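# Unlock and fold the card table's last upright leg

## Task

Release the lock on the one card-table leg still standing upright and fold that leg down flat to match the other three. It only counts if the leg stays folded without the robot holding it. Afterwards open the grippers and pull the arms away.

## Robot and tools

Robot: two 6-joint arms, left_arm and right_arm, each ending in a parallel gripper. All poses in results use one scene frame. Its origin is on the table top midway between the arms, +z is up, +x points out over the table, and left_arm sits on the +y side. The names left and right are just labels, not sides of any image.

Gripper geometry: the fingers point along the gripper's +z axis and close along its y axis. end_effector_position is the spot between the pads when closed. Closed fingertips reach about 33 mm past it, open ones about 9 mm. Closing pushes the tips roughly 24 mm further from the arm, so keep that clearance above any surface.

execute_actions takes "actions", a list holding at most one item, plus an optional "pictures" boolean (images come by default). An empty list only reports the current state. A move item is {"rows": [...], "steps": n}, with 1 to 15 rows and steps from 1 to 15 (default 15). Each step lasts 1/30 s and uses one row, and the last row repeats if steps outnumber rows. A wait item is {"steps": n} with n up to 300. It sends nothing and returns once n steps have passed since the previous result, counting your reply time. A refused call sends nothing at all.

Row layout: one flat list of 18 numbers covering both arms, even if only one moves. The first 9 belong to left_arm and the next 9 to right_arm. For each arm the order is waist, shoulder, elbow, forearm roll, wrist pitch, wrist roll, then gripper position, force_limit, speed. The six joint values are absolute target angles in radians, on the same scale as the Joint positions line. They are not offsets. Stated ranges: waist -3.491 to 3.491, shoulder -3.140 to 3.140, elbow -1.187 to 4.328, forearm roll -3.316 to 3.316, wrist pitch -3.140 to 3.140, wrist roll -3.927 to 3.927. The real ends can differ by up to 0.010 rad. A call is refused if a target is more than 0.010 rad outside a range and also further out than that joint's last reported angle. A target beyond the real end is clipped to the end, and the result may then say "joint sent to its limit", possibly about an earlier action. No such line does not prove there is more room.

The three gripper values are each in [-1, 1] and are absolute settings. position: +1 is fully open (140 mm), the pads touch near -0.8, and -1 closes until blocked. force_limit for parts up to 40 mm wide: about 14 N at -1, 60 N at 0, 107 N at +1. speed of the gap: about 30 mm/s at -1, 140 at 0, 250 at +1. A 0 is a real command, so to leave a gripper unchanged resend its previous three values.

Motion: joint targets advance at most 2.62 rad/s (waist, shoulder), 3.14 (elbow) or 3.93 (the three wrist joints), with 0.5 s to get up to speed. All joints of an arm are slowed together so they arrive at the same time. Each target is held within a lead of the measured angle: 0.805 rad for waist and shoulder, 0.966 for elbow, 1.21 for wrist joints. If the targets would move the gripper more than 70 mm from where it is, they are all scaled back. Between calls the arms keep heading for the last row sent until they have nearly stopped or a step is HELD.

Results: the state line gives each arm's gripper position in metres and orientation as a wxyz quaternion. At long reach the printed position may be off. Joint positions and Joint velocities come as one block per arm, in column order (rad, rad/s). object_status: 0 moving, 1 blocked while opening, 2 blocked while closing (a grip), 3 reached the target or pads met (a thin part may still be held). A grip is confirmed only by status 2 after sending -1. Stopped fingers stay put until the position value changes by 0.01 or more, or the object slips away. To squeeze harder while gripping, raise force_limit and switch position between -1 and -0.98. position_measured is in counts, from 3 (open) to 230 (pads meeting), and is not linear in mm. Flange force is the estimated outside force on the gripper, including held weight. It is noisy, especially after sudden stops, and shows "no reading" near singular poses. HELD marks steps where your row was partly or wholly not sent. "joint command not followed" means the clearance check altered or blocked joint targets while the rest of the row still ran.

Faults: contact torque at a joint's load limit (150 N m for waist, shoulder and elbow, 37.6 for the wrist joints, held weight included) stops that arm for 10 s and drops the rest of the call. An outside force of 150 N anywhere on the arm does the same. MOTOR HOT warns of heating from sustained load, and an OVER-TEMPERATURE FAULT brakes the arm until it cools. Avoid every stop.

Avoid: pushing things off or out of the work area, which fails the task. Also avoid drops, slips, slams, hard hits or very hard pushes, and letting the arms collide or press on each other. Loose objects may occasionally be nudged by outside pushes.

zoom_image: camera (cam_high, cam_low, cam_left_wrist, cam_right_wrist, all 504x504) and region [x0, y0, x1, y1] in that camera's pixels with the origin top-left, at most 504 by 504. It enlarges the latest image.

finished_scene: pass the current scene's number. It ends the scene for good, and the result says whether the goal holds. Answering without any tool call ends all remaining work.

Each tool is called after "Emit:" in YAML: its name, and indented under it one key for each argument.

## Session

Emit:
execute_actions:
  actions: []

Scene clock: 0.00 s of 4050.00 s.
left_arm: end_effector_position=(-0.0171, -0.3645, +0.3016) position_measured=3 object_status=3 end_effector_quat_wxyz=(-0.356, -0.014, +0.878, -0.318) | right_arm: end_effector_position=(+0.6589, -0.8091, +0.3165) position_measured=3 object_status=3 end_effector_quat_wxyz=(+0.647, +0.427, -0.597, +0.209)
Joint positions: left_arm=[-1.008  0.567  0.227  1.078 -1.146 -0.856] | right_arm=[-0.29   1.325  1.168  1.395 -2.071  0.085]
Joint velocities: left_arm=[0. 0. 0. 0. 0. 0.] | right_arm=[ 0. -0.  0.  0.  0. -0.]
Flange force (N, the push that the arm receives, along the gripper's own x y z axes): no reading

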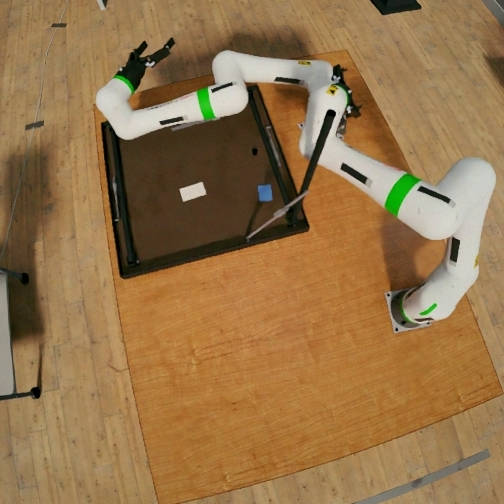

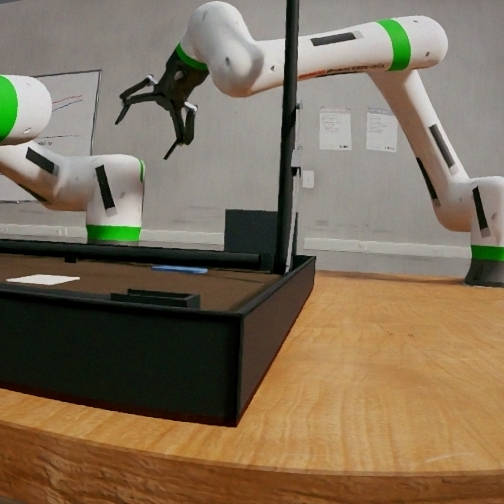

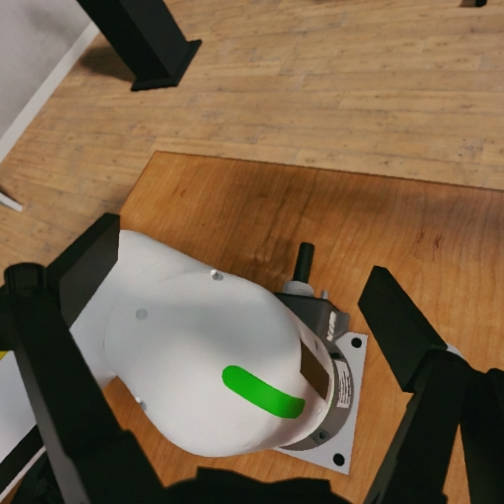

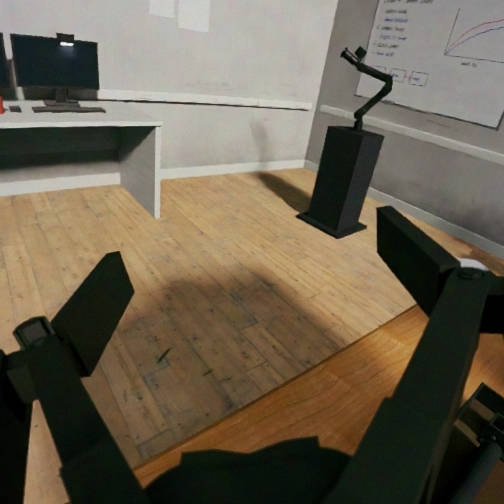

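Emit:
execute_actions:
  actions:
    - {"rows":[[-1.25,0.1,0.227,1.078,-1.146,-0.856,1,0,0,-0.29,1.325,1.168,1.395,-2.071,0.085,1,0,0]]}
  pictures: false

Emit:
execute_actions:
  actions:
    - {"steps":25}
  pictures: false

Emit:
execute_actions:
  actions:
    - {"rows":[[-1.25,-0.4,-0.3,0,-1.67,-1.2,0.2,0,0,-0.29,1.325,1.168,1.395,-2.071,0.085,1,0,0]]}
  pictures: false

Emit:
execute_actions:
  actions:
    - {"steps":50}

Scene clock: 5.37 s of 4050.00 s.
left_arm: end_effector_position=(-0.1273, -0.3183, +0.4653) position_measured=3 object_status=3 end_effector_quat_wxyz=(-0.336, +0.087, +0.855, -0.386) | right_arm: end_effector_position=(+0.6589, -0.8093, +0.3167) position_measured=3 object_status=3 end_effector_quat_wxyz=(+0.646, +0.427, -0.597, +0.209)
Joint positions: left_arm=[-1.124  0.344  0.227  1.078 -1.146 -0.856] | right_arm=[-0.29   1.325  1.168  1.395 -2.071  0.085]
Joint velocities: left_arm=[-0.267 -0.518 -0.001 -0.    -0.     0.   ] | right_arm=[0.    0.001 0.    0.001 0.001 0.   ]
Flange force (N, the push that the arm receives, along the gripper's own x y z axes): left_arm=[2.8 -10.8 3.1] | right_arm=no reading
Steps of this call (steps 1 to 90: nothing new was sent; then 1.87 s passed at rest; steps 91 to 105: all 15 steps of this action). Readings (joint positions | what the end effector reports):
91: left_arm=[-1.008 0.567 0.227 1.078 -1.146 -0.856] | right_arm=[-0.290 1.325 1.168 1.395 -2.071 0.085] | left_arm position_measured=3 object_status=3 | right_arm position_measured=3 object_status=3
92: left_arm=[-1.010 0.565 0.227 1.078 -1.146 -0.856] | right_arm=[-0.290 1.325 1.168 1.395 -2.071 0.085] | left_arm position_measured=3 object_status=3 | right_arm position_measured=3 object_status=3
94: left_arm=[-1.022 0.541 0.227 1.078 -1.146 -0.856] | right_arm=[-0.290 1.325 1.168 1.395 -2.071 0.085] | left_arm position_measured=3 object_status=3 | right_arm position_measured=3 object_status=3
98: left_arm=[-1.060 0.467 0.228 1.078 -1.146 -0.856] | right_arm=[-0.290 1.325 1.168 1.395 -2.071 0.085] | left_arm position_measured=3 object_status=3 | right_arm position_measured=3 object_status=3
105: the state above

Scene clock: 6.20 s of 4050.00 s.
left_arm: end_effector_position=(-0.2429, -0.2134, +0.6271) position_measured=3 object_status=3 end_effector_quat_wxyz=(-0.319, +0.191, +0.807, -0.459) | right_arm: end_effector_position=(+0.6589, -0.8093, +0.3167) position_measured=3 object_status=3 end_effector_quat_wxyz=(+0.646, +0.427, -0.597, +0.209)
Joint positions: left_arm=[-1.25   0.1    0.227  1.078 -1.146 -0.856] | right_arm=[-0.29   1.325  1.168  1.395 -2.071  0.085]
Joint velocities: left_arm=[ 0.001 -0.    -0.     0.     0.     0.   ] | right_arm=[-0.002 -0.     0.    -0.001  0.     0.   ]
Flange force (N, the push that the arm receives, along the gripper's own x y z axes): left_arm=[4.2 -5.2 2.6] | right_arm=no reading
Steps of this call (steps 1 to 25: the robot went on to your last target). Readings (joint positions | what the end effector reports):
1: left_arm=[-1.133 0.326 0.227 1.078 -1.146 -0.856] | right_arm=[-0.290 1.325 1.168 1.395 -2.071 0.085] | left_arm position_measured=3 object_status=3 | right_arm position_measured=3 object_status=3
2: left_arm=[-1.142 0.309 0.227 1.078 -1.146 -0.856] | right_arm=[-0.290 1.325 1.168 1.395 -2.071 0.085] | left_arm position_measured=3 object_status=3 | right_arm position_measured=3 object_status=3
4: left_arm=[-1.160 0.274 0.227 1.078 -1.146 -0.856] | right_arm=[-0.290 1.325 1.168 1.395 -2.071 0.085] | left_arm position_measured=3 object_status=3 | right_arm position_measured=3 object_status=3
8: left_arm=[-1.196 0.204 0.227 1.078 -1.146 -0.856] | right_arm=[-0.290 1.325 1.168 1.395 -2.071 0.085] | left_arm position_measured=3 object_status=3 | right_arm position_measured=3 object_status=3
25: the state above

Scene clock: 6.70 s of 4050.00 s.
left_arm: end_effector_position=(-0.2423, -0.0952, +0.4754) position_measured=103 object_status=0 end_effector_quat_wxyz=(-0.191, +0.326, +0.864, -0.331) | right_arm: end_effector_position=(+0.6589, -0.8093, +0.3167) position_measured=3 object_status=3 end_effector_quat_wxyz=(+0.646, +0.427, -0.597, +0.209)
Joint positions: left_arm=[-1.25  -0.074  0.043  0.702 -1.328 -0.976] | right_arm=[-0.29   1.325  1.168  1.395 -2.071  0.085]
Joint velocities: left_arm=[ 0.001 -0.4   -0.422 -0.859 -0.416 -0.273] | right_arm=[-0.001 -0.001 -0.     0.     0.     0.   ]
Flange force (N, the push that the arm receives, along the gripper's own x y z axes): left_arm=[3.7 -6.3 -1.5] | right_arm=no reading
Steps of this call (steps 1 to 15: all 15 steps of this action). Readings (joint positions | what the end effector reports):
1: left_arm=[-1.250 0.100 0.227 1.078 -1.146 -0.856] | right_arm=[-0.290 1.325 1.168 1.395 -2.071 0.085] | left_arm position_measured=3 object_status=0 | right_arm position_measured=3 object_status=3
2: left_arm=[-1.250 0.098 0.225 1.073 -1.148 -0.858] | right_arm=[-0.290 1.325 1.168 1.395 -2.071 0.085] | left_arm position_measured=6 object_status=0 | right_arm position_measured=3 object_status=3
4: left_arm=[-1.250 0.081 0.207 1.037 -1.166 -0.869] | right_arm=[-0.290 1.325 1.168 1.395 -2.071 0.085] | left_arm position_measured=22 object_status=0 | right_arm position_measured=3 object_status=3
8: left_arm=[-1.250 0.022 0.145 0.910 -1.227 -0.909] | right_arm=[-0.290 1.325 1.168 1.395 -2.071 0.085] | left_arm position_measured=52 object_status=0 | right_arm position_measured=3 object_status=3
15: the state above

Scene clock: 8.37 s of 4050.00 s.
left_arm: end_effector_position=(-0.1019, +0.1737, +0.2490) position_measured=104 object_status=3 end_effector_quat_wxyz=(+0.000, +0.476, +0.879, -0.000) | right_arm: end_effector_position=(+0.6589, -0.8093, +0.3166) position_measured=3 object_status=3 end_effector_quat_wxyz=(+0.646, +0.427, -0.597, +0.209)
Joint positions: left_arm=[-1.25 -0.4  -0.3  -0.   -1.67 -1.2 ] | right_arm=[-0.29   1.325  1.168  1.395 -2.071  0.085]
Joint velocities: left_arm=[ 0.001 -0.    -0.    -0.001  0.    -0.   ] | right_arm=[ 0.002  0.002  0.     0.    -0.    -0.   ]
Flange force (N, the push that the arm receives, along the gripper's own x y z axes): left_arm=[4.2 -6.1 -2.0] | right_arm=no reading
Steps of this call (steps 1 to 45: the robot went on to your last target; steps 46 to 50: nothing new was sent). Readings (joint positions | what the end effector reports):
1: left_arm=[-1.250 -0.088 0.029 0.673 -1.343 -0.985] | right_arm=[-0.290 1.325 1.168 1.395 -2.071 0.085] | left_arm position_measured=104 object_status=0 | right_arm position_measured=3 object_status=3
2: left_arm=[-1.250 -0.101 0.015 0.644 -1.357 -0.994] | right_arm=[-0.290 1.325 1.168 1.395 -2.071 0.085] | left_arm position_measured=104 object_status=0 | right_arm position_measured=3 object_status=3
4: left_arm=[-1.250 -0.128 -0.013 0.586 -1.385 -1.013] | right_arm=[-0.290 1.325 1.168 1.395 -2.071 0.085] | left_arm position_measured=104 object_status=0 | right_arm position_measured=3 object_status=3
8: left_arm=[-1.250 -0.181 -0.070 0.471 -1.441 -1.050] | right_arm=[-0.290 1.325 1.168 1.395 -2.071 0.085] | left_arm position_measured=104 object_status=3 | right_arm position_measured=3 object_status=3
50: the state above
All arms were judged still, so your last target was given up. Only a new action makes them travel on or press farther. Fingers that are still opening or closing keep moving.

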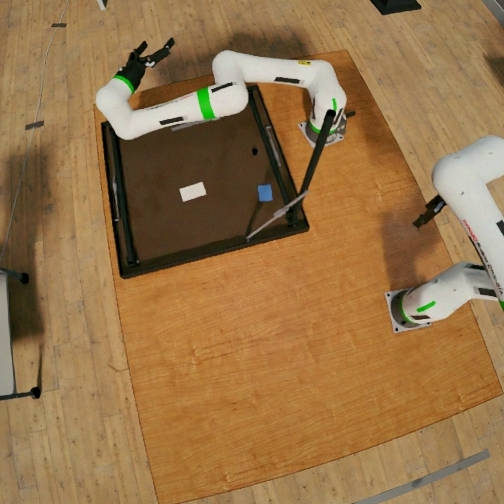

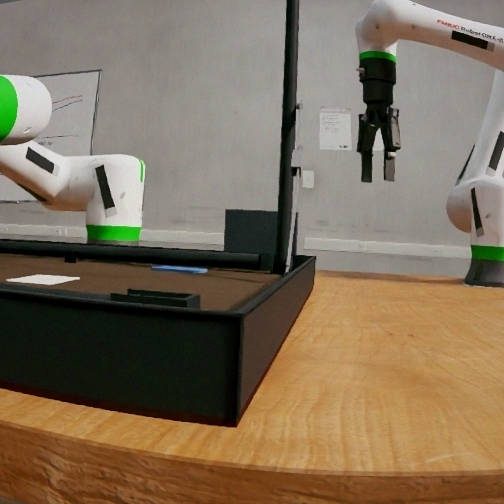

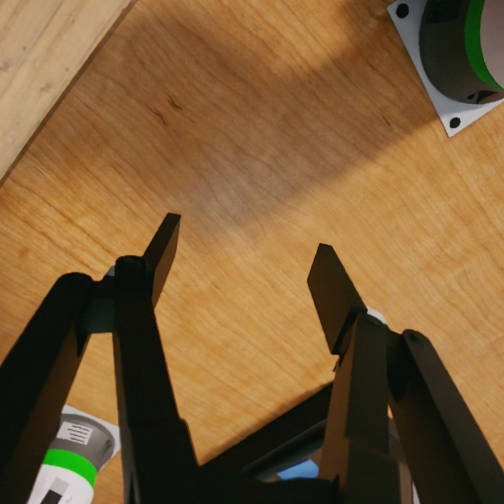

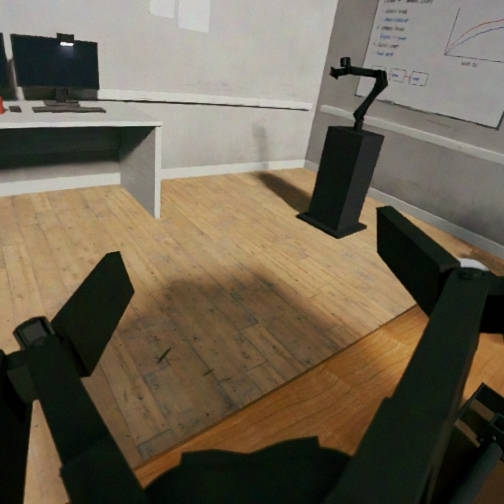

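Emit:
execute_actions:
  actions:
    - {"rows":[[-0.15,-0.3,-0.2,0,-1.67,1.64,0.2,0,0,-0.29,1.325,1.168,1.395,-2.071,0.085,1,0,0]]}
  pictures: false

Emit:
execute_actions:
  actions:
    - {"steps":25}
  pictures: false

Emit:
execute_actions:
  actions:
    - {"rows":[[-0.4,0.593,0.839,0,-1.996,1.64,0.2,0,0,-0.29,1.325,1.168,1.395,-2.071,0.085,1,0,0]]}
  pictures: false

Emit:
execute_actions:
  actions:
    - {"steps":35}

Scene clock: 12.13 s of 4050.00 s.
left_arm: end_effector_position=(+0.0244, +0.1553, +0.2554) position_measured=104 object_status=3 end_effector_quat_wxyz=(+0.000, +0.001, +1.000, -0.000) | right_arm: end_effector_position=(+0.6589, -0.8093, +0.3166) position_measured=3 object_status=3 end_effector_quat_wxyz=(+0.646, +0.427, -0.597, +0.209)
Joint positions: left_arm=[-0.854 -0.358 -0.258 -0.    -1.67  -0.605] | right_arm=[-0.29   1.325  1.168  1.395 -2.071  0.085]
Joint velocities: left_arm=[1.042 0.087 0.087 0.    0.    1.607] | right_arm=[-0.001  0.     0.    -0.001  0.    -0.   ]
Flange force (N, the push that the arm receives, along the gripper's own x y z axes): left_arm=[5.5 -8.5 -3.3] | right_arm=no reading
Steps of this call (steps 1 to 90: nothing new was sent; then 0.27 s passed at rest; steps 91 to 105: all 15 steps of this action). Readings (joint positions | what the end effector reports):
91: left_arm=[-1.250 -0.400 -0.300 0.000 -1.670 -1.200] | right_arm=[-0.290 1.325 1.168 1.395 -2.071 0.085] | left_arm position_measured=104 object_status=3 | right_arm position_measured=3 object_status=3
92: left_arm=[-1.246 -0.400 -0.300 -0.000 -1.670 -1.195] | right_arm=[-0.290 1.325 1.168 1.395 -2.071 0.085] | left_arm position_measured=104 object_status=3 | right_arm position_measured=3 object_status=3
94: left_arm=[-1.223 -0.397 -0.297 -0.000 -1.670 -1.159] | right_arm=[-0.290 1.325 1.168 1.395 -2.071 0.085] | left_arm position_measured=104 object_status=3 | right_arm position_measured=3 object_status=3
98: left_arm=[-1.107 -0.383 -0.283 -0.000 -1.670 -0.985] | right_arm=[-0.290 1.325 1.168 1.395 -2.071 0.085] | left_arm position_measured=104 object_status=3 | right_arm position_measured=3 object_status=3
105: the state above

Scene clock: 12.97 s of 4050.00 s.
left_arm: end_effector_position=(+0.2203, +0.2453, +0.2626) position_measured=104 object_status=3 end_effector_quat_wxyz=(+0.000, +0.971, -0.240, +0.000) | right_arm: end_effector_position=(+0.6589, -0.8093, +0.3166) position_measured=3 object_status=3 end_effector_quat_wxyz=(+0.646, +0.427, -0.597, +0.209)
Joint positions: left_arm=[-0.2   -0.304 -0.204 -0.    -1.67   1.399] | right_arm=[-0.29   1.325  1.168  1.395 -2.071  0.085]
Joint velocities: left_arm=[ 0.401  0.033  0.034  0.    -0.     1.894] | right_arm=[-0.     0.001  0.     0.001  0.    -0.001]
Flange force (N, the push that the arm receives, along the gripper's own x y z axes): left_arm=[2.1 -2.6 -1.9] | right_arm=no reading
Steps of this call (steps 1 to 25: the robot went on to your last target). Readings (joint positions | what the end effector reports):
1: left_arm=[-0.819 -0.355 -0.255 -0.000 -1.670 -0.549] | right_arm=[-0.290 1.325 1.168 1.395 -2.071 0.085] | left_arm position_measured=104 object_status=3 | right_arm position_measured=3 object_status=3
2: left_arm=[-0.785 -0.353 -0.253 -0.000 -1.670 -0.492] | right_arm=[-0.290 1.325 1.168 1.395 -2.071 0.085] | left_arm position_measured=104 object_status=3 | right_arm position_measured=3 object_status=3
4: left_arm=[-0.718 -0.347 -0.247 -0.000 -1.670 -0.373] | right_arm=[-0.290 1.325 1.168 1.395 -2.071 0.085] | left_arm position_measured=104 object_status=3 | right_arm position_measured=3 object_status=3
8: left_arm=[-0.594 -0.337 -0.237 -0.000 -1.670 -0.109] | right_arm=[-0.290 1.325 1.168 1.395 -2.071 0.085] | left_arm position_measured=104 object_status=3 | right_arm position_measured=3 object_status=3
25: the state above

Scene clock: 13.47 s of 4050.00 s.
left_arm: end_effector_position=(+0.3234, +0.1827, +0.3093) position_measured=104 object_status=3 end_effector_quat_wxyz=(-0.008, +0.987, -0.156, -0.037) | right_arm: end_effector_position=(+0.6589, -0.8093, +0.3166) position_measured=3 object_status=3 end_effector_quat_wxyz=(+0.646, +0.427, -0.597, +0.209)
Joint positions: left_arm=[-0.265  0.086  0.252 -0.    -1.813  1.636] | right_arm=[-0.29   1.325  1.168  1.395 -2.071  0.085]
Joint velocities: left_arm=[-0.288  1.09   1.261 -0.001 -0.389  0.013] | right_arm=[ 0.002  0.     0.     0.001 -0.     0.001]
Flange force (N, the push that the arm receives, along the gripper's own x y z axes): left_arm=[-0.6 1.7 -7.6] | right_arm=no reading
Steps of this call (steps 1 to 15: all 15 steps of this action). Readings (joint positions | what the end effector reports):
1: left_arm=[-0.188 -0.303 -0.203 -0.000 -1.670 1.459] | right_arm=[-0.290 1.325 1.168 1.395 -2.071 0.085] | left_arm position_measured=104 object_status=3 | right_arm position_measured=3 object_status=3
2: left_arm=[-0.178 -0.300 -0.200 -0.000 -1.670 1.511] | right_arm=[-0.290 1.325 1.168 1.395 -2.071 0.085] | left_arm position_measured=104 object_status=3 | right_arm position_measured=3 object_status=3
4: left_arm=[-0.174 -0.280 -0.176 -0.000 -1.678 1.588] | right_arm=[-0.290 1.325 1.168 1.395 -2.071 0.085] | left_arm position_measured=104 object_status=3 | right_arm position_measured=3 object_status=3
8: left_arm=[-0.197 -0.169 -0.044 -0.000 -1.721 1.639] | right_arm=[-0.290 1.325 1.168 1.395 -2.071 0.085] | left_arm position_measured=104 object_status=3 | right_arm position_measured=3 object_status=3
15: the state above

Scene clock: 14.63 s of 4050.00 s.
left_arm: end_effector_position=(+0.4137, +0.0638, +0.2789) position_measured=104 object_status=3 end_effector_quat_wxyz=(-0.026, +0.972, -0.219, -0.086) | right_arm: end_effector_position=(+0.6589, -0.8093, +0.3166) position_measured=3 object_status=3 end_effector_quat_wxyz=(+0.646, +0.427, -0.597, +0.209)
Joint positions: left_arm=[-0.4    0.593  0.839  0.    -1.996  1.64 ] | right_arm=[-0.29   1.325  1.168  1.395 -2.071  0.085]
Joint velocities: left_arm=[-0.001 -0.     0.     0.001 -0.001 -0.   ] | right_arm=[-0.     0.001 -0.     0.001 -0.    -0.   ]
Flange force (N, the push that the arm receives, along the gripper's own x y z axes): left_arm=[0.1 2.6 -4.8] | right_arm=no reading
Steps of this call (steps 1 to 35: the robot went on to your last target). Readings (joint positions | what the end effector reports):
1: left_arm=[-0.275 0.123 0.295 -0.000 -1.827 1.637] | right_arm=[-0.290 1.325 1.168 1.395 -2.071 0.085] | left_arm position_measured=104 object_status=3 | right_arm position_measured=3 object_status=3
2: left_arm=[-0.285 0.160 0.338 -0.000 -1.840 1.637] | right_arm=[-0.290 1.325 1.168 1.395 -2.071 0.085] | left_arm position_measured=104 object_status=3 | right_arm position_measured=3 object_status=3
4: left_arm=[-0.305 0.234 0.424 -0.000 -1.867 1.638] | right_arm=[-0.290 1.325 1.168 1.395 -2.071 0.085] | left_arm position_measured=104 object_status=3 | right_arm position_measured=3 object_status=3
8: left_arm=[-0.345 0.384 0.597 -0.000 -1.921 1.639] | right_arm=[-0.290 1.325 1.168 1.395 -2.071 0.085] | left_arm position_measured=104 object_status=3 | right_arm position_measured=3 object_status=3
35: the state above

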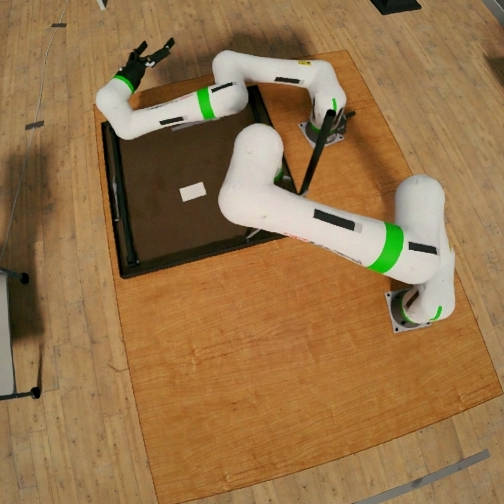

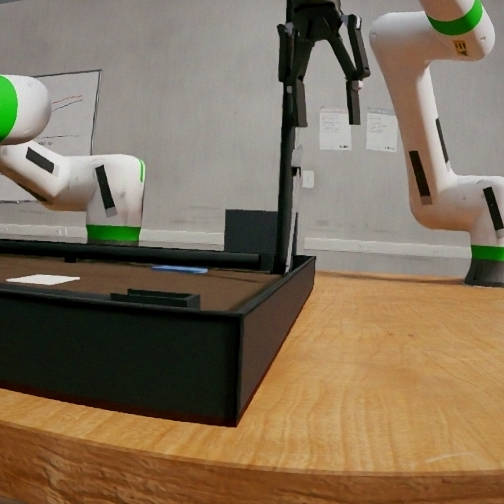

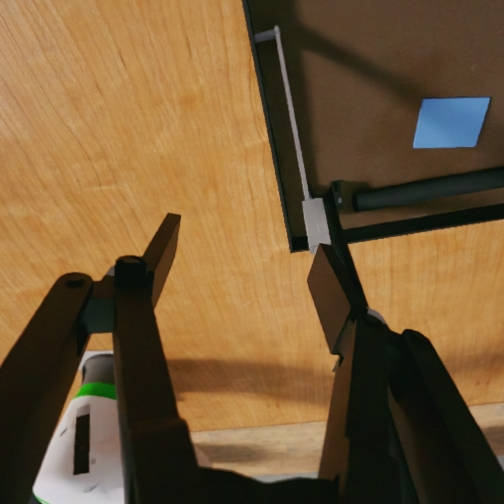

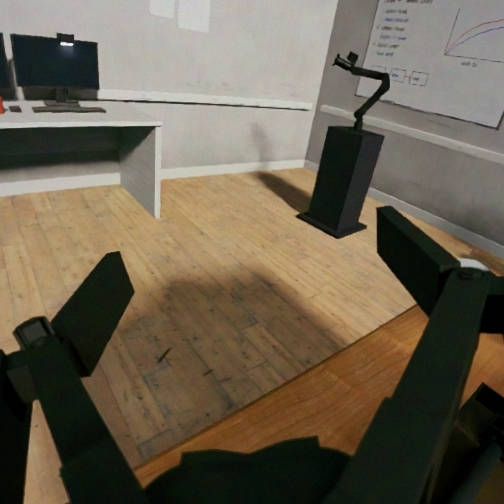

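Emit:
execute_actions:
  actions:
    - {"rows":[[-0.487,0.63,0.873,0,-1.99,2.17,0.2,0,0,-0.29,1.325,1.168,1.395,-2.071,0.085,1,0,0]]}
  pictures: false

Emit:
execute_actions:
  actions:
    - {"rows":[[-0.487,0.603,0.655,0,-1.802,2.17,0.1,0,0,-0.29,1.325,1.168,1.395,-2.071,0.085,1,0,0]]}

Scene clock: 18.20 s of 4050.00 s.
left_arm: end_effector_position=(+0.3893, +0.0200, +0.2690) position_measured=104 object_status=3 end_effector_quat_wxyz=(-0.049, +0.996, -0.006, -0.073) | right_arm: end_effector_position=(+0.6589, -0.8093, +0.3166) position_measured=3 object_status=3 end_effector_quat_wxyz=(+0.646, +0.427, -0.597, +0.209)
Joint positions: left_arm=[-0.485  0.629  0.872 -0.    -1.99   2.158] | right_arm=[-0.29   1.325  1.168  1.395 -2.071  0.085]
Joint velocities: left_arm=[-0.068  0.028  0.027  0.002  0.005  0.403] | right_arm=[-0.003 -0.001  0.    -0.    -0.001 -0.001]
Flange force (N, the push that the arm receives, along the gripper's own x y z axes): left_arm=[-3.7 7.2 -3.9] | right_arm=no reading
Steps of this call (steps 1 to 15: the robot went on to your last target; steps 16 to 90: nothing new was sent; then 0.07 s passed at rest; steps 91 to 105: all 15 steps of this action). Readings (joint positions | what the end effector reports):
91: left_arm=[-0.400 0.593 0.839 -0.000 -1.996 1.640] | right_arm=[-0.290 1.325 1.168 1.395 -2.071 0.085] | left_arm position_measured=104 object_status=3 | right_arm position_measured=3 object_status=3
92: left_arm=[-0.401 0.593 0.839 -0.000 -1.996 1.646] | right_arm=[-0.290 1.325 1.168 1.395 -2.071 0.085] | left_arm position_measured=104 object_status=3 | right_arm position_measured=3 object_status=3
94: left_arm=[-0.407 0.596 0.842 -0.000 -1.996 1.681] | right_arm=[-0.290 1.325 1.168 1.395 -2.071 0.085] | left_arm position_measured=104 object_status=3 | right_arm position_measured=3 object_status=3
98: left_arm=[-0.436 0.608 0.853 -0.000 -1.994 1.857] | right_arm=[-0.290 1.325 1.168 1.395 -2.071 0.085] | left_arm position_measured=104 object_status=3 | right_arm position_measured=3 object_status=3
105: the state above

Scene clock: 18.70 s of 4050.00 s.
left_arm: end_effector_position=(+0.3904, +0.0179, +0.1944) position_measured=117 object_status=3 end_effector_quat_wxyz=(-0.050, +0.996, -0.001, -0.074) | right_arm: end_effector_position=(+0.6589, -0.8093, +0.3166) position_measured=3 object_status=3 end_effector_quat_wxyz=(+0.646, +0.427, -0.597, +0.209)
Joint positions: left_arm=[-0.487  0.603  0.655 -0.    -1.802  2.17 ] | right_arm=[-0.29   1.325  1.168  1.395 -2.071  0.085]
Joint velocities: left_arm=[ 0.001  0.    -0.003  0.001  0.001 -0.   ] | right_arm=[-0.    -0.     0.     0.    -0.     0.001]
Flange force (N, the push that the arm receives, along the gripper's own x y z axes): left_arm=[-1.5 1.7 -2.0] | right_arm=no reading
Steps of this call (steps 1 to 15: all 15 steps of this action). Readings (joint positions | what the end effector reports):
1: left_arm=[-0.487 0.630 0.873 -0.000 -1.990 2.167] | right_arm=[-0.290 1.325 1.168 1.395 -2.071 0.085] | left_arm position_measured=104 object_status=0 | right_arm position_measured=3 object_status=3
2: left_arm=[-0.487 0.629 0.869 -0.000 -1.987 2.169] | right_arm=[-0.290 1.325 1.168 1.395 -2.071 0.085] | left_arm position_measured=107 object_status=0 | right_arm position_measured=3 object_status=3
4: left_arm=[-0.487 0.625 0.841 -0.000 -1.963 2.170] | right_arm=[-0.290 1.325 1.168 1.395 -2.071 0.085] | left_arm position_measured=117 object_status=0 | right_arm position_measured=3 object_status=3
8: left_arm=[-0.487 0.611 0.717 -0.000 -1.857 2.170] | right_arm=[-0.290 1.325 1.168 1.395 -2.071 0.085] | left_arm position_measured=117 object_status=0 | right_arm position_measured=3 object_status=3
15: the state above

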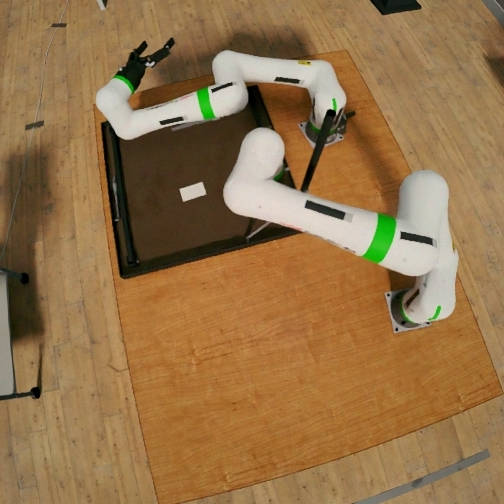

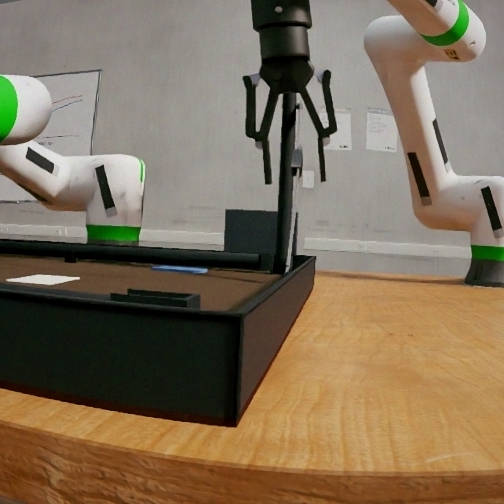

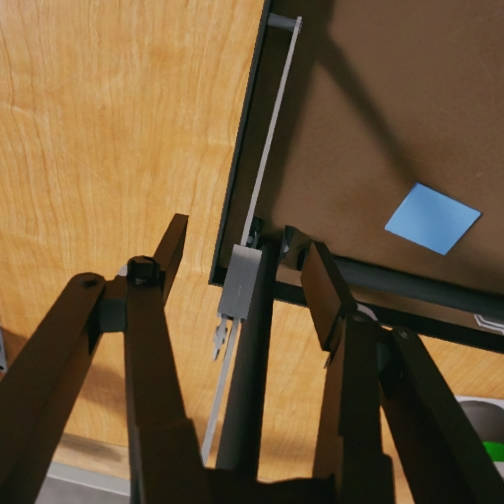

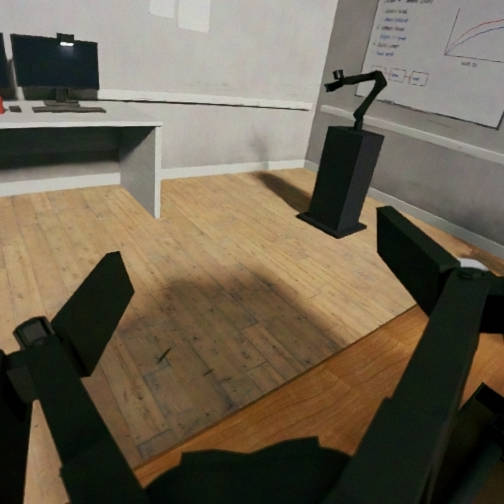

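Emit:
execute_actions:
  actions:
    - {"rows":[[-0.494,0.578,0.62,0,-1.792,2.18,-1,0,0,-0.29,1.325,1.168,1.395,-2.071,0.085,1,0,0]]}
  pictures: false

Emit:
execute_actions:
  actions:
    - {"steps":8}
  pictures: false

Emit:
execute_actions:
  actions:
    - {"rows":[[-0.466,0.639,0.62,0,-1.731,2.15,-1,0,0,-0.29,1.325,1.168,1.395,-2.071,0.085,1,0,0]]}

Emit:
execute_actions:
  actions:
    - {"rows":[[-0.447,0.689,0.73,0,-1.791,2.13,-1,0,0,-0.29,1.325,1.168,1.395,-2.071,0.085,1,0,0]]}

Scene clock: 22.30 s of 4050.00 s.
left_arm: end_effector_position=(+0.3804, +0.0198, +0.1956) position_measured=207 object_status=0 end_effector_quat_wxyz=(-0.051, +0.996, +0.001, -0.073) | right_arm: end_effector_position=(+0.6589, -0.8093, +0.3166) position_measured=3 object_status=3 end_effector_quat_wxyz=(+0.646, +0.427, -0.597, +0.209)
Joint positions: left_arm=[-0.494  0.578  0.62  -0.    -1.792  2.18 ] | right_arm=[-0.29   1.325  1.168  1.395 -2.071  0.085]
Joint velocities: left_arm=[ 0.    -0.    -0.    -0.001  0.     0.   ] | right_arm=[-0.    -0.     0.     0.001 -0.     0.   ]
Flange force (N, the push that the arm receives, along the gripper's own x y z axes): left_arm=[-2.5 -8.9 0.5] | right_arm=no reading
Steps of this call (steps 1 to 15: the robot went on to your last target; steps 16 to 90: nothing new was sent; then 0.10 s passed at rest; steps 91 to 105: all 15 steps of this action). Readings (joint positions | what the end effector reports):
91: left_arm=[-0.487 0.603 0.655 0.000 -1.802 2.170] | right_arm=[-0.290 1.325 1.168 1.395 -2.071 0.085] | left_arm position_measured=117 object_status=0 | right_arm position_measured=3 object_status=3
92: left_arm=[-0.488 0.601 0.651 0.000 -1.801 2.171] | right_arm=[-0.290 1.325 1.168 1.395 -2.071 0.085] | left_arm position_measured=120 object_status=0 | right_arm position_measured=3 object_status=3
94: left_arm=[-0.492 0.585 0.630 0.000 -1.795 2.177] | right_arm=[-0.290 1.325 1.168 1.395 -2.071 0.085] | left_arm position_measured=135 object_status=0 | right_arm position_measured=3 object_status=3
98: left_arm=[-0.494 0.578 0.620 0.000 -1.792 2.180] | right_arm=[-0.290 1.325 1.168 1.395 -2.071 0.085] | left_arm position_measured=166 object_status=0 | right_arm position_measured=3 object_status=3
105: the state above

Scene clock: 22.57 s of 4050.00 s.
left_arm: end_effector_position=(+0.3804, +0.0197, +0.1956) position_measured=207 object_status=2 end_effector_quat_wxyz=(-0.051, +0.996, +0.001, -0.073) | right_arm: end_effector_position=(+0.6589, -0.8093, +0.3166) position_measured=3 object_status=3 end_effector_quat_wxyz=(+0.646, +0.427, -0.597, +0.209)
Joint positions: left_arm=[-0.494  0.578  0.62  -0.    -1.792  2.18 ] | right_arm=[-0.29   1.325  1.168  1.395 -2.071  0.085]
Joint velocities: left_arm=[ 0.  0.  0. -0. -0. -0.] | right_arm=[-0.     0.001 -0.    -0.     0.     0.   ]
Flange force (N, the push that the arm receives, along the gripper's own x y z axes): left_arm=[-2.4 -8.7 -1.9] | right_arm=no reading
Steps of this call (steps 1 to 8: the robot went on to your last target). Readings (joint positions | what the end effector reports):
1: left_arm=[-0.494 0.578 0.620 -0.000 -1.792 2.180] | right_arm=[-0.290 1.325 1.168 1.395 -2.071 0.085] | left_arm position_measured=207 object_status=0 | right_arm position_measured=3 object_status=3
2: left_arm=[-0.494 0.578 0.620 -0.000 -1.792 2.180] | right_arm=[-0.290 1.325 1.168 1.395 -2.071 0.085] | left_arm position_measured=207 object_status=0 | right_arm position_measured=3 object_status=3
4: left_arm=[-0.494 0.578 0.620 -0.000 -1.792 2.180] | right_arm=[-0.290 1.325 1.168 1.395 -2.071 0.085] | left_arm position_measured=207 object_status=2 | right_arm position_measured=3 object_status=3
8: the state above

Scene clock: 23.07 s of 4050.00 s.
left_arm: end_effector_position=(+0.4101, +0.0199, +0.1552) position_measured=207 object_status=2 end_effector_quat_wxyz=(-0.049, +0.996, -0.000, -0.075) | right_arm: end_effector_position=(+0.6589, -0.8093, +0.3166) position_measured=3 object_status=3 end_effector_quat_wxyz=(+0.646, +0.427, -0.597, +0.209)
Joint positions: left_arm=[-0.466  0.639  0.62   0.    -1.731  2.15 ] | right_arm=[-0.29   1.325  1.168  1.395 -2.071  0.085]
Joint velocities: left_arm=[ 0.001  0.001  0.001 -0.002  0.001 -0.   ] | right_arm=[-0.001 -0.001  0.    -0.    -0.    -0.   ]
Flange force (N, the push that the arm receives, along the gripper's own x y z axes): left_arm=[2.6 4.5 -9.2] | right_arm=no reading
Steps of this call (steps 1 to 15: all 15 steps of this action). Readings (joint positions | what the end effector reports):
1: left_arm=[-0.494 0.578 0.620 -0.000 -1.792 2.180] | right_arm=[-0.290 1.325 1.168 1.395 -2.071 0.085] | left_arm position_measured=207 object_status=2 | right_arm position_measured=3 object_status=3
2: left_arm=[-0.493 0.581 0.620 0.000 -1.789 2.179] | right_arm=[-0.290 1.325 1.168 1.395 -2.071 0.085] | left_arm position_measured=207 object_status=2 | right_arm position_measured=3 object_status=3
4: left_arm=[-0.482 0.604 0.620 0.000 -1.766 2.167] | right_arm=[-0.290 1.325 1.168 1.395 -2.071 0.085] | left_arm position_measured=207 object_status=2 | right_arm position_measured=3 object_status=3
8: left_arm=[-0.466 0.639 0.620 0.000 -1.731 2.150] | right_arm=[-0.290 1.325 1.168 1.395 -2.071 0.085] | left_arm position_measured=207 object_status=2 | right_arm position_measured=3 object_status=3
15: the state above

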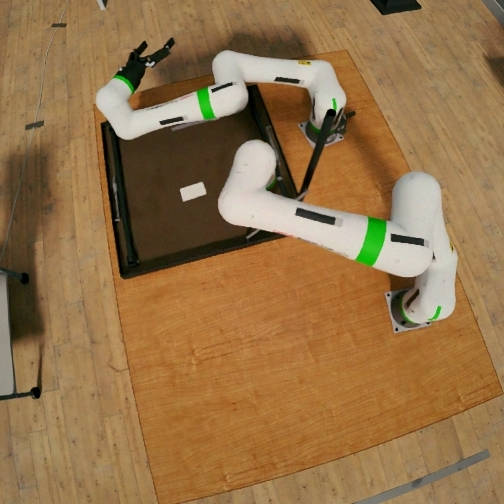

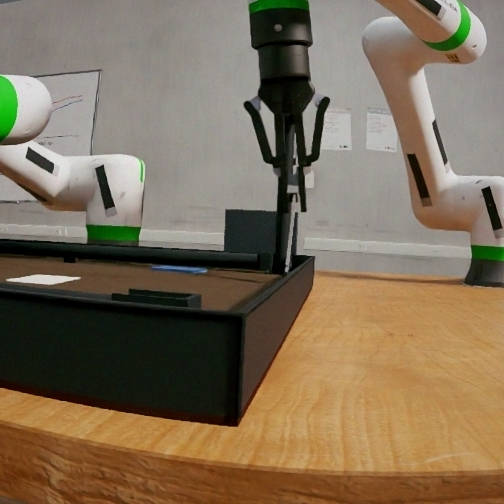

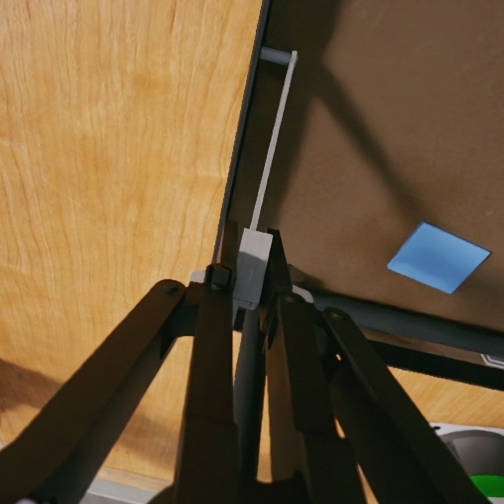

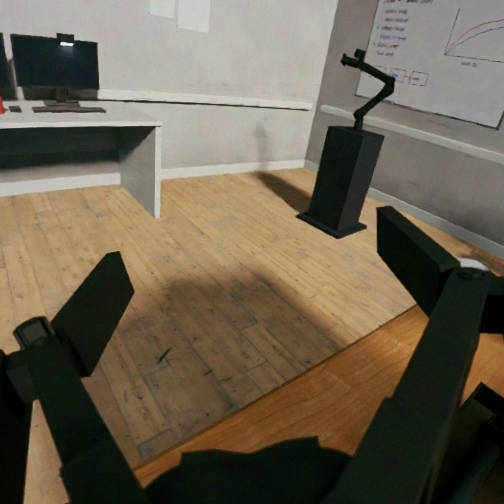

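Scene clock: 23.57 s of 4050.00 s.
left_arm: end_effector_position=(+0.4318, +0.0200, +0.1683) position_measured=208 object_status=2 end_effector_quat_wxyz=(-0.048, +0.996, -0.001, -0.076) | right_arm: end_effector_position=(+0.6589, -0.8093, +0.3166) position_measured=3 object_status=3 end_effector_quat_wxyz=(+0.646, +0.427, -0.597, +0.209)
Joint positions: left_arm=[-0.447  0.689  0.73  -0.    -1.791  2.13 ] | right_arm=[-0.29   1.325  1.168  1.395 -2.071  0.085]
Joint velocities: left_arm=[-0.001  0.     0.001 -0.     0.001  0.   ] | right_arm=[-0.     0.001 -0.     0.001 -0.    -0.   ]
Flange force (N, the push that the arm receives, along the gripper's own x y z axes): left_arm=[-8.5 8.8 1.9] | right_arm=no reading
Steps of this call (steps 1 to 15: all 15 steps of this action). Readings (joint positions | what the end effector reports):
1: left_arm=[-0.466 0.639 0.620 0.000 -1.731 2.150] | right_arm=[-0.290 1.325 1.168 1.395 -2.071 0.085] | left_arm position_measured=207 object_status=2 | right_arm position_measured=3 object_status=3
2: left_arm=[-0.465 0.641 0.624 0.000 -1.733 2.149] | right_arm=[-0.290 1.325 1.168 1.395 -2.071 0.085] | left_arm position_measured=207 object_status=2 | right_arm position_measured=3 object_status=3
4: left_arm=[-0.461 0.654 0.652 -0.000 -1.749 2.144] | right_arm=[-0.290 1.325 1.168 1.395 -2.071 0.085] | left_arm position_measured=208 object_status=2 | right_arm position_measured=3 object_status=3
8: left_arm=[-0.448 0.687 0.726 -0.000 -1.788 2.131] | right_arm=[-0.290 1.325 1.168 1.395 -2.071 0.085] | left_arm position_measured=208 object_status=2 | right_arm position_measured=3 object_status=3
15: the state above

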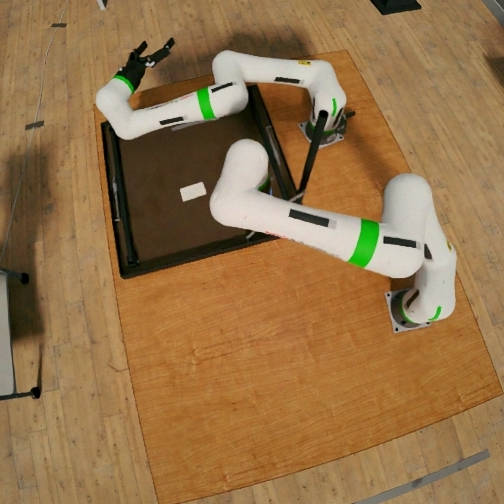

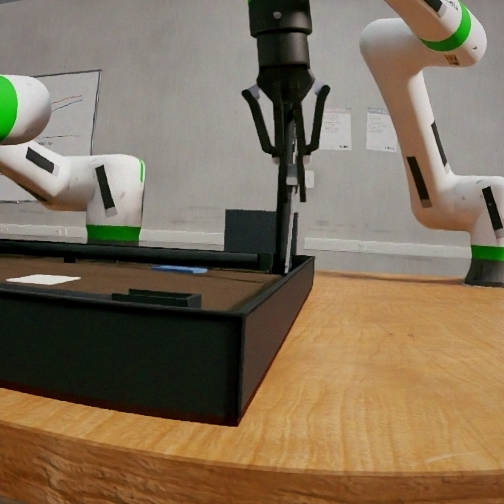

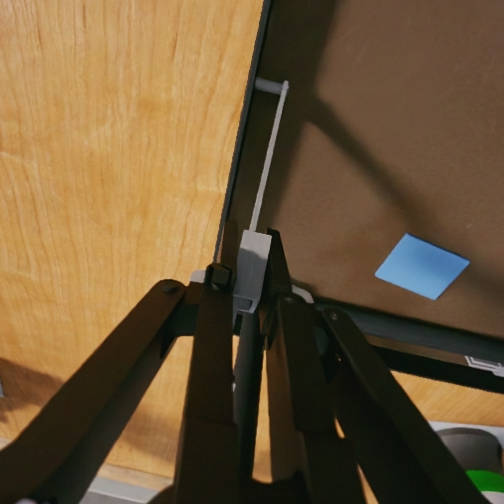

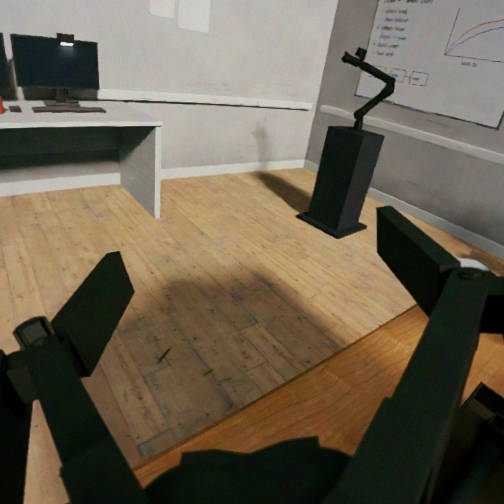

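Emit:
execute_actions:
  actions:
    - {"rows":[[-0.447,0.689,0.73,0,-1.791,2.13,-0.2,0,0,-0.29,1.325,1.168,1.395,-2.071,0.085,1,0,0]],"steps":8}
  pictures: false

Emit:
execute_actions:
  actions:
    - {"rows":[[-0.42,0.74,1.15,0,-2.1,2.13,-0.2,0,0,-0.29,1.325,1.168,1.395,-2.071,0.085,1,0,0]]}
  pictures: false

Emit:
execute_actions:
  actions:
    - {"steps":10}

Scene clock: 27.63 s of 4050.00 s.
left_arm: end_effector_position=(+0.4319, +0.0201, +0.1683) position_measured=159 object_status=0 end_effector_quat_wxyz=(-0.048, +0.996, -0.000, -0.076) | right_arm: end_effector_position=(+0.6589, -0.8093, +0.3166) position_measured=3 object_status=3 end_effector_quat_wxyz=(+0.646, +0.427, -0.597, +0.209)
Joint positions: left_arm=[-0.447  0.689  0.73  -0.    -1.791  2.13 ] | right_arm=[-0.29   1.325  1.168  1.395 -2.071  0.085]
Joint velocities: left_arm=[-0.001 -0.    -0.     0.001  0.     0.   ] | right_arm=[-0.001  0.001 -0.    -0.     0.    -0.   ]
Flange force (N, the push that the arm receives, along the gripper's own x y z axes): left_arm=[-4.1 1.5 -1.0] | right_arm=no reading
Steps of this call (steps 1 to 15: the robot went on to your last target; steps 16 to 90: nothing new was sent; then 0.80 s passed at rest; steps 91 to 98: all 8 steps of this action). Readings (joint positions | what the end effector reports):
91: left_arm=[-0.447 0.689 0.730 0.000 -1.791 2.130] | right_arm=[-0.290 1.325 1.168 1.395 -2.071 0.085] | left_arm position_measured=208 object_status=0 | right_arm position_measured=3 object_status=3
92: left_arm=[-0.447 0.689 0.730 -0.000 -1.791 2.130] | right_arm=[-0.290 1.325 1.168 1.395 -2.071 0.085] | left_arm position_measured=208 object_status=0 | right_arm position_measured=3 object_status=3
94: left_arm=[-0.447 0.689 0.730 -0.000 -1.791 2.130] | right_arm=[-0.290 1.325 1.168 1.395 -2.071 0.085] | left_arm position_measured=189 object_status=0 | right_arm position_measured=3 object_status=3
98: the state above

Scene clock: 28.13 s of 4050.00 s.
left_arm: end_effector_position=(+0.4456, +0.0303, +0.2982) position_measured=154 object_status=3 end_effector_quat_wxyz=(-0.032, +0.998, +0.012, -0.052) | right_arm: end_effector_position=(+0.6589, -0.8093, +0.3166) position_measured=3 object_status=3 end_effector_quat_wxyz=(+0.646, +0.427, -0.597, +0.209)
Joint positions: left_arm=[-0.421  0.737  1.127  0.    -2.083  2.13 ] | right_arm=[-0.29   1.325  1.168  1.395 -2.071  0.085]
Joint velocities: left_arm=[ 0.032  0.063  0.508  0.    -0.37   0.   ] | right_arm=[-0.001 -0.    -0.     0.002  0.     0.   ]
Flange force (N, the push that the arm receives, along the gripper's own x y z axes): no reading
Steps of this call (steps 1 to 15: all 15 steps of this action). Readings (joint positions | what the end effector reports):
1: left_arm=[-0.447 0.689 0.730 -0.000 -1.791 2.130] | right_arm=[-0.290 1.325 1.168 1.395 -2.071 0.085] | left_arm position_measured=154 object_status=0 | right_arm position_measured=3 object_status=3
2: left_arm=[-0.447 0.690 0.734 -0.000 -1.794 2.130] | right_arm=[-0.290 1.325 1.168 1.395 -2.071 0.085] | left_arm position_measured=154 object_status=0 | right_arm position_measured=3 object_status=3
4: left_arm=[-0.445 0.693 0.763 -0.000 -1.815 2.130] | right_arm=[-0.290 1.325 1.168 1.395 -2.071 0.085] | left_arm position_measured=154 object_status=0 | right_arm position_measured=3 object_status=3
8: left_arm=[-0.436 0.709 0.897 0.000 -1.914 2.130] | right_arm=[-0.290 1.325 1.168 1.395 -2.071 0.085] | left_arm position_measured=154 object_status=3 | right_arm position_measured=3 object_status=3
15: the state above

Scene clock: 28.47 s of 4050.00 s.
left_arm: end_effector_position=(+0.4451, +0.0318, +0.3050) position_measured=154 object_status=3 end_effector_quat_wxyz=(-0.031, +0.998, +0.013, -0.051) | right_arm: end_effector_position=(+0.6589, -0.8093, +0.3166) position_measured=3 object_status=3 end_effector_quat_wxyz=(+0.646, +0.427, -0.597, +0.209)
Joint positions: left_arm=[-0.42  0.74  1.15 -0.   -2.1   2.13] | right_arm=[-0.29   1.325  1.168  1.395 -2.071  0.085]
Joint velocities: left_arm=[ 0.001 -0.002  0.    -0.001 -0.001  0.   ] | right_arm=[-0.001  0.     0.    -0.001 -0.     0.001]
Flange force (N, the push that the arm receives, along the gripper's own x y z axes): no reading
Steps of this call (steps 1 to 10: the robot went on to your last target). Readings (joint positions | what the end effector reports):
1: left_arm=[-0.421 0.739 1.141 0.000 -2.093 2.130] | right_arm=[-0.290 1.325 1.168 1.395 -2.071 0.085] | left_arm position_measured=154 object_status=3 | right_arm position_measured=3 object_status=3
2: left_arm=[-0.420 0.740 1.148 0.000 -2.098 2.130] | right_arm=[-0.290 1.325 1.168 1.395 -2.071 0.085] | left_arm position_measured=154 object_status=3 | right_arm position_measured=3 object_status=3
4: left_arm=[-0.420 0.740 1.150 -0.000 -2.100 2.130] | right_arm=[-0.290 1.325 1.168 1.395 -2.071 0.085] | left_arm position_measured=154 object_status=3 | right_arm position_measured=3 object_status=3
8: left_arm=[-0.420 0.740 1.150 -0.000 -2.100 2.130] | right_arm=[-0.290 1.325 1.168 1.395 -2.071 0.085] | left_arm position_measured=154 object_status=3 | right_arm position_measured=3 object_status=3
10: the state above

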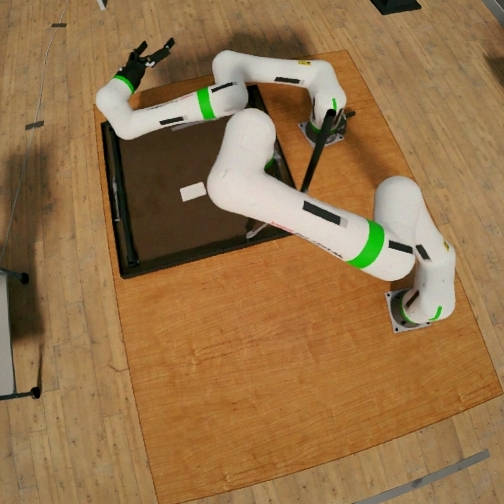

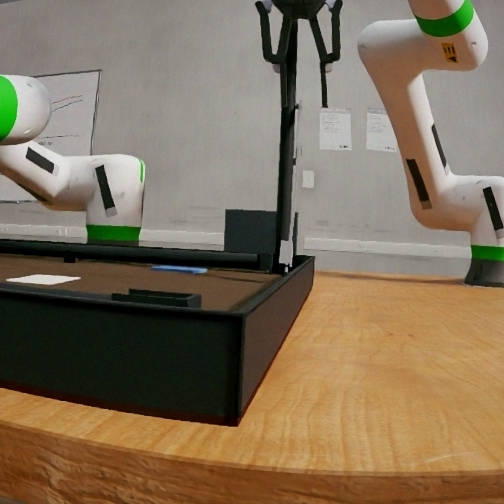

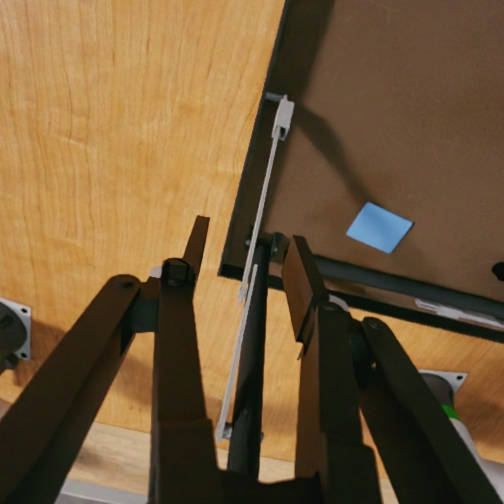

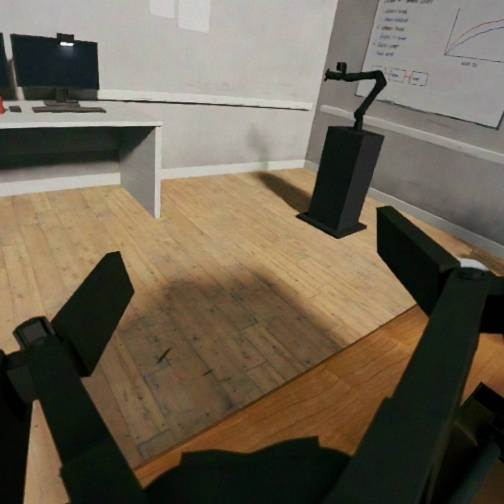

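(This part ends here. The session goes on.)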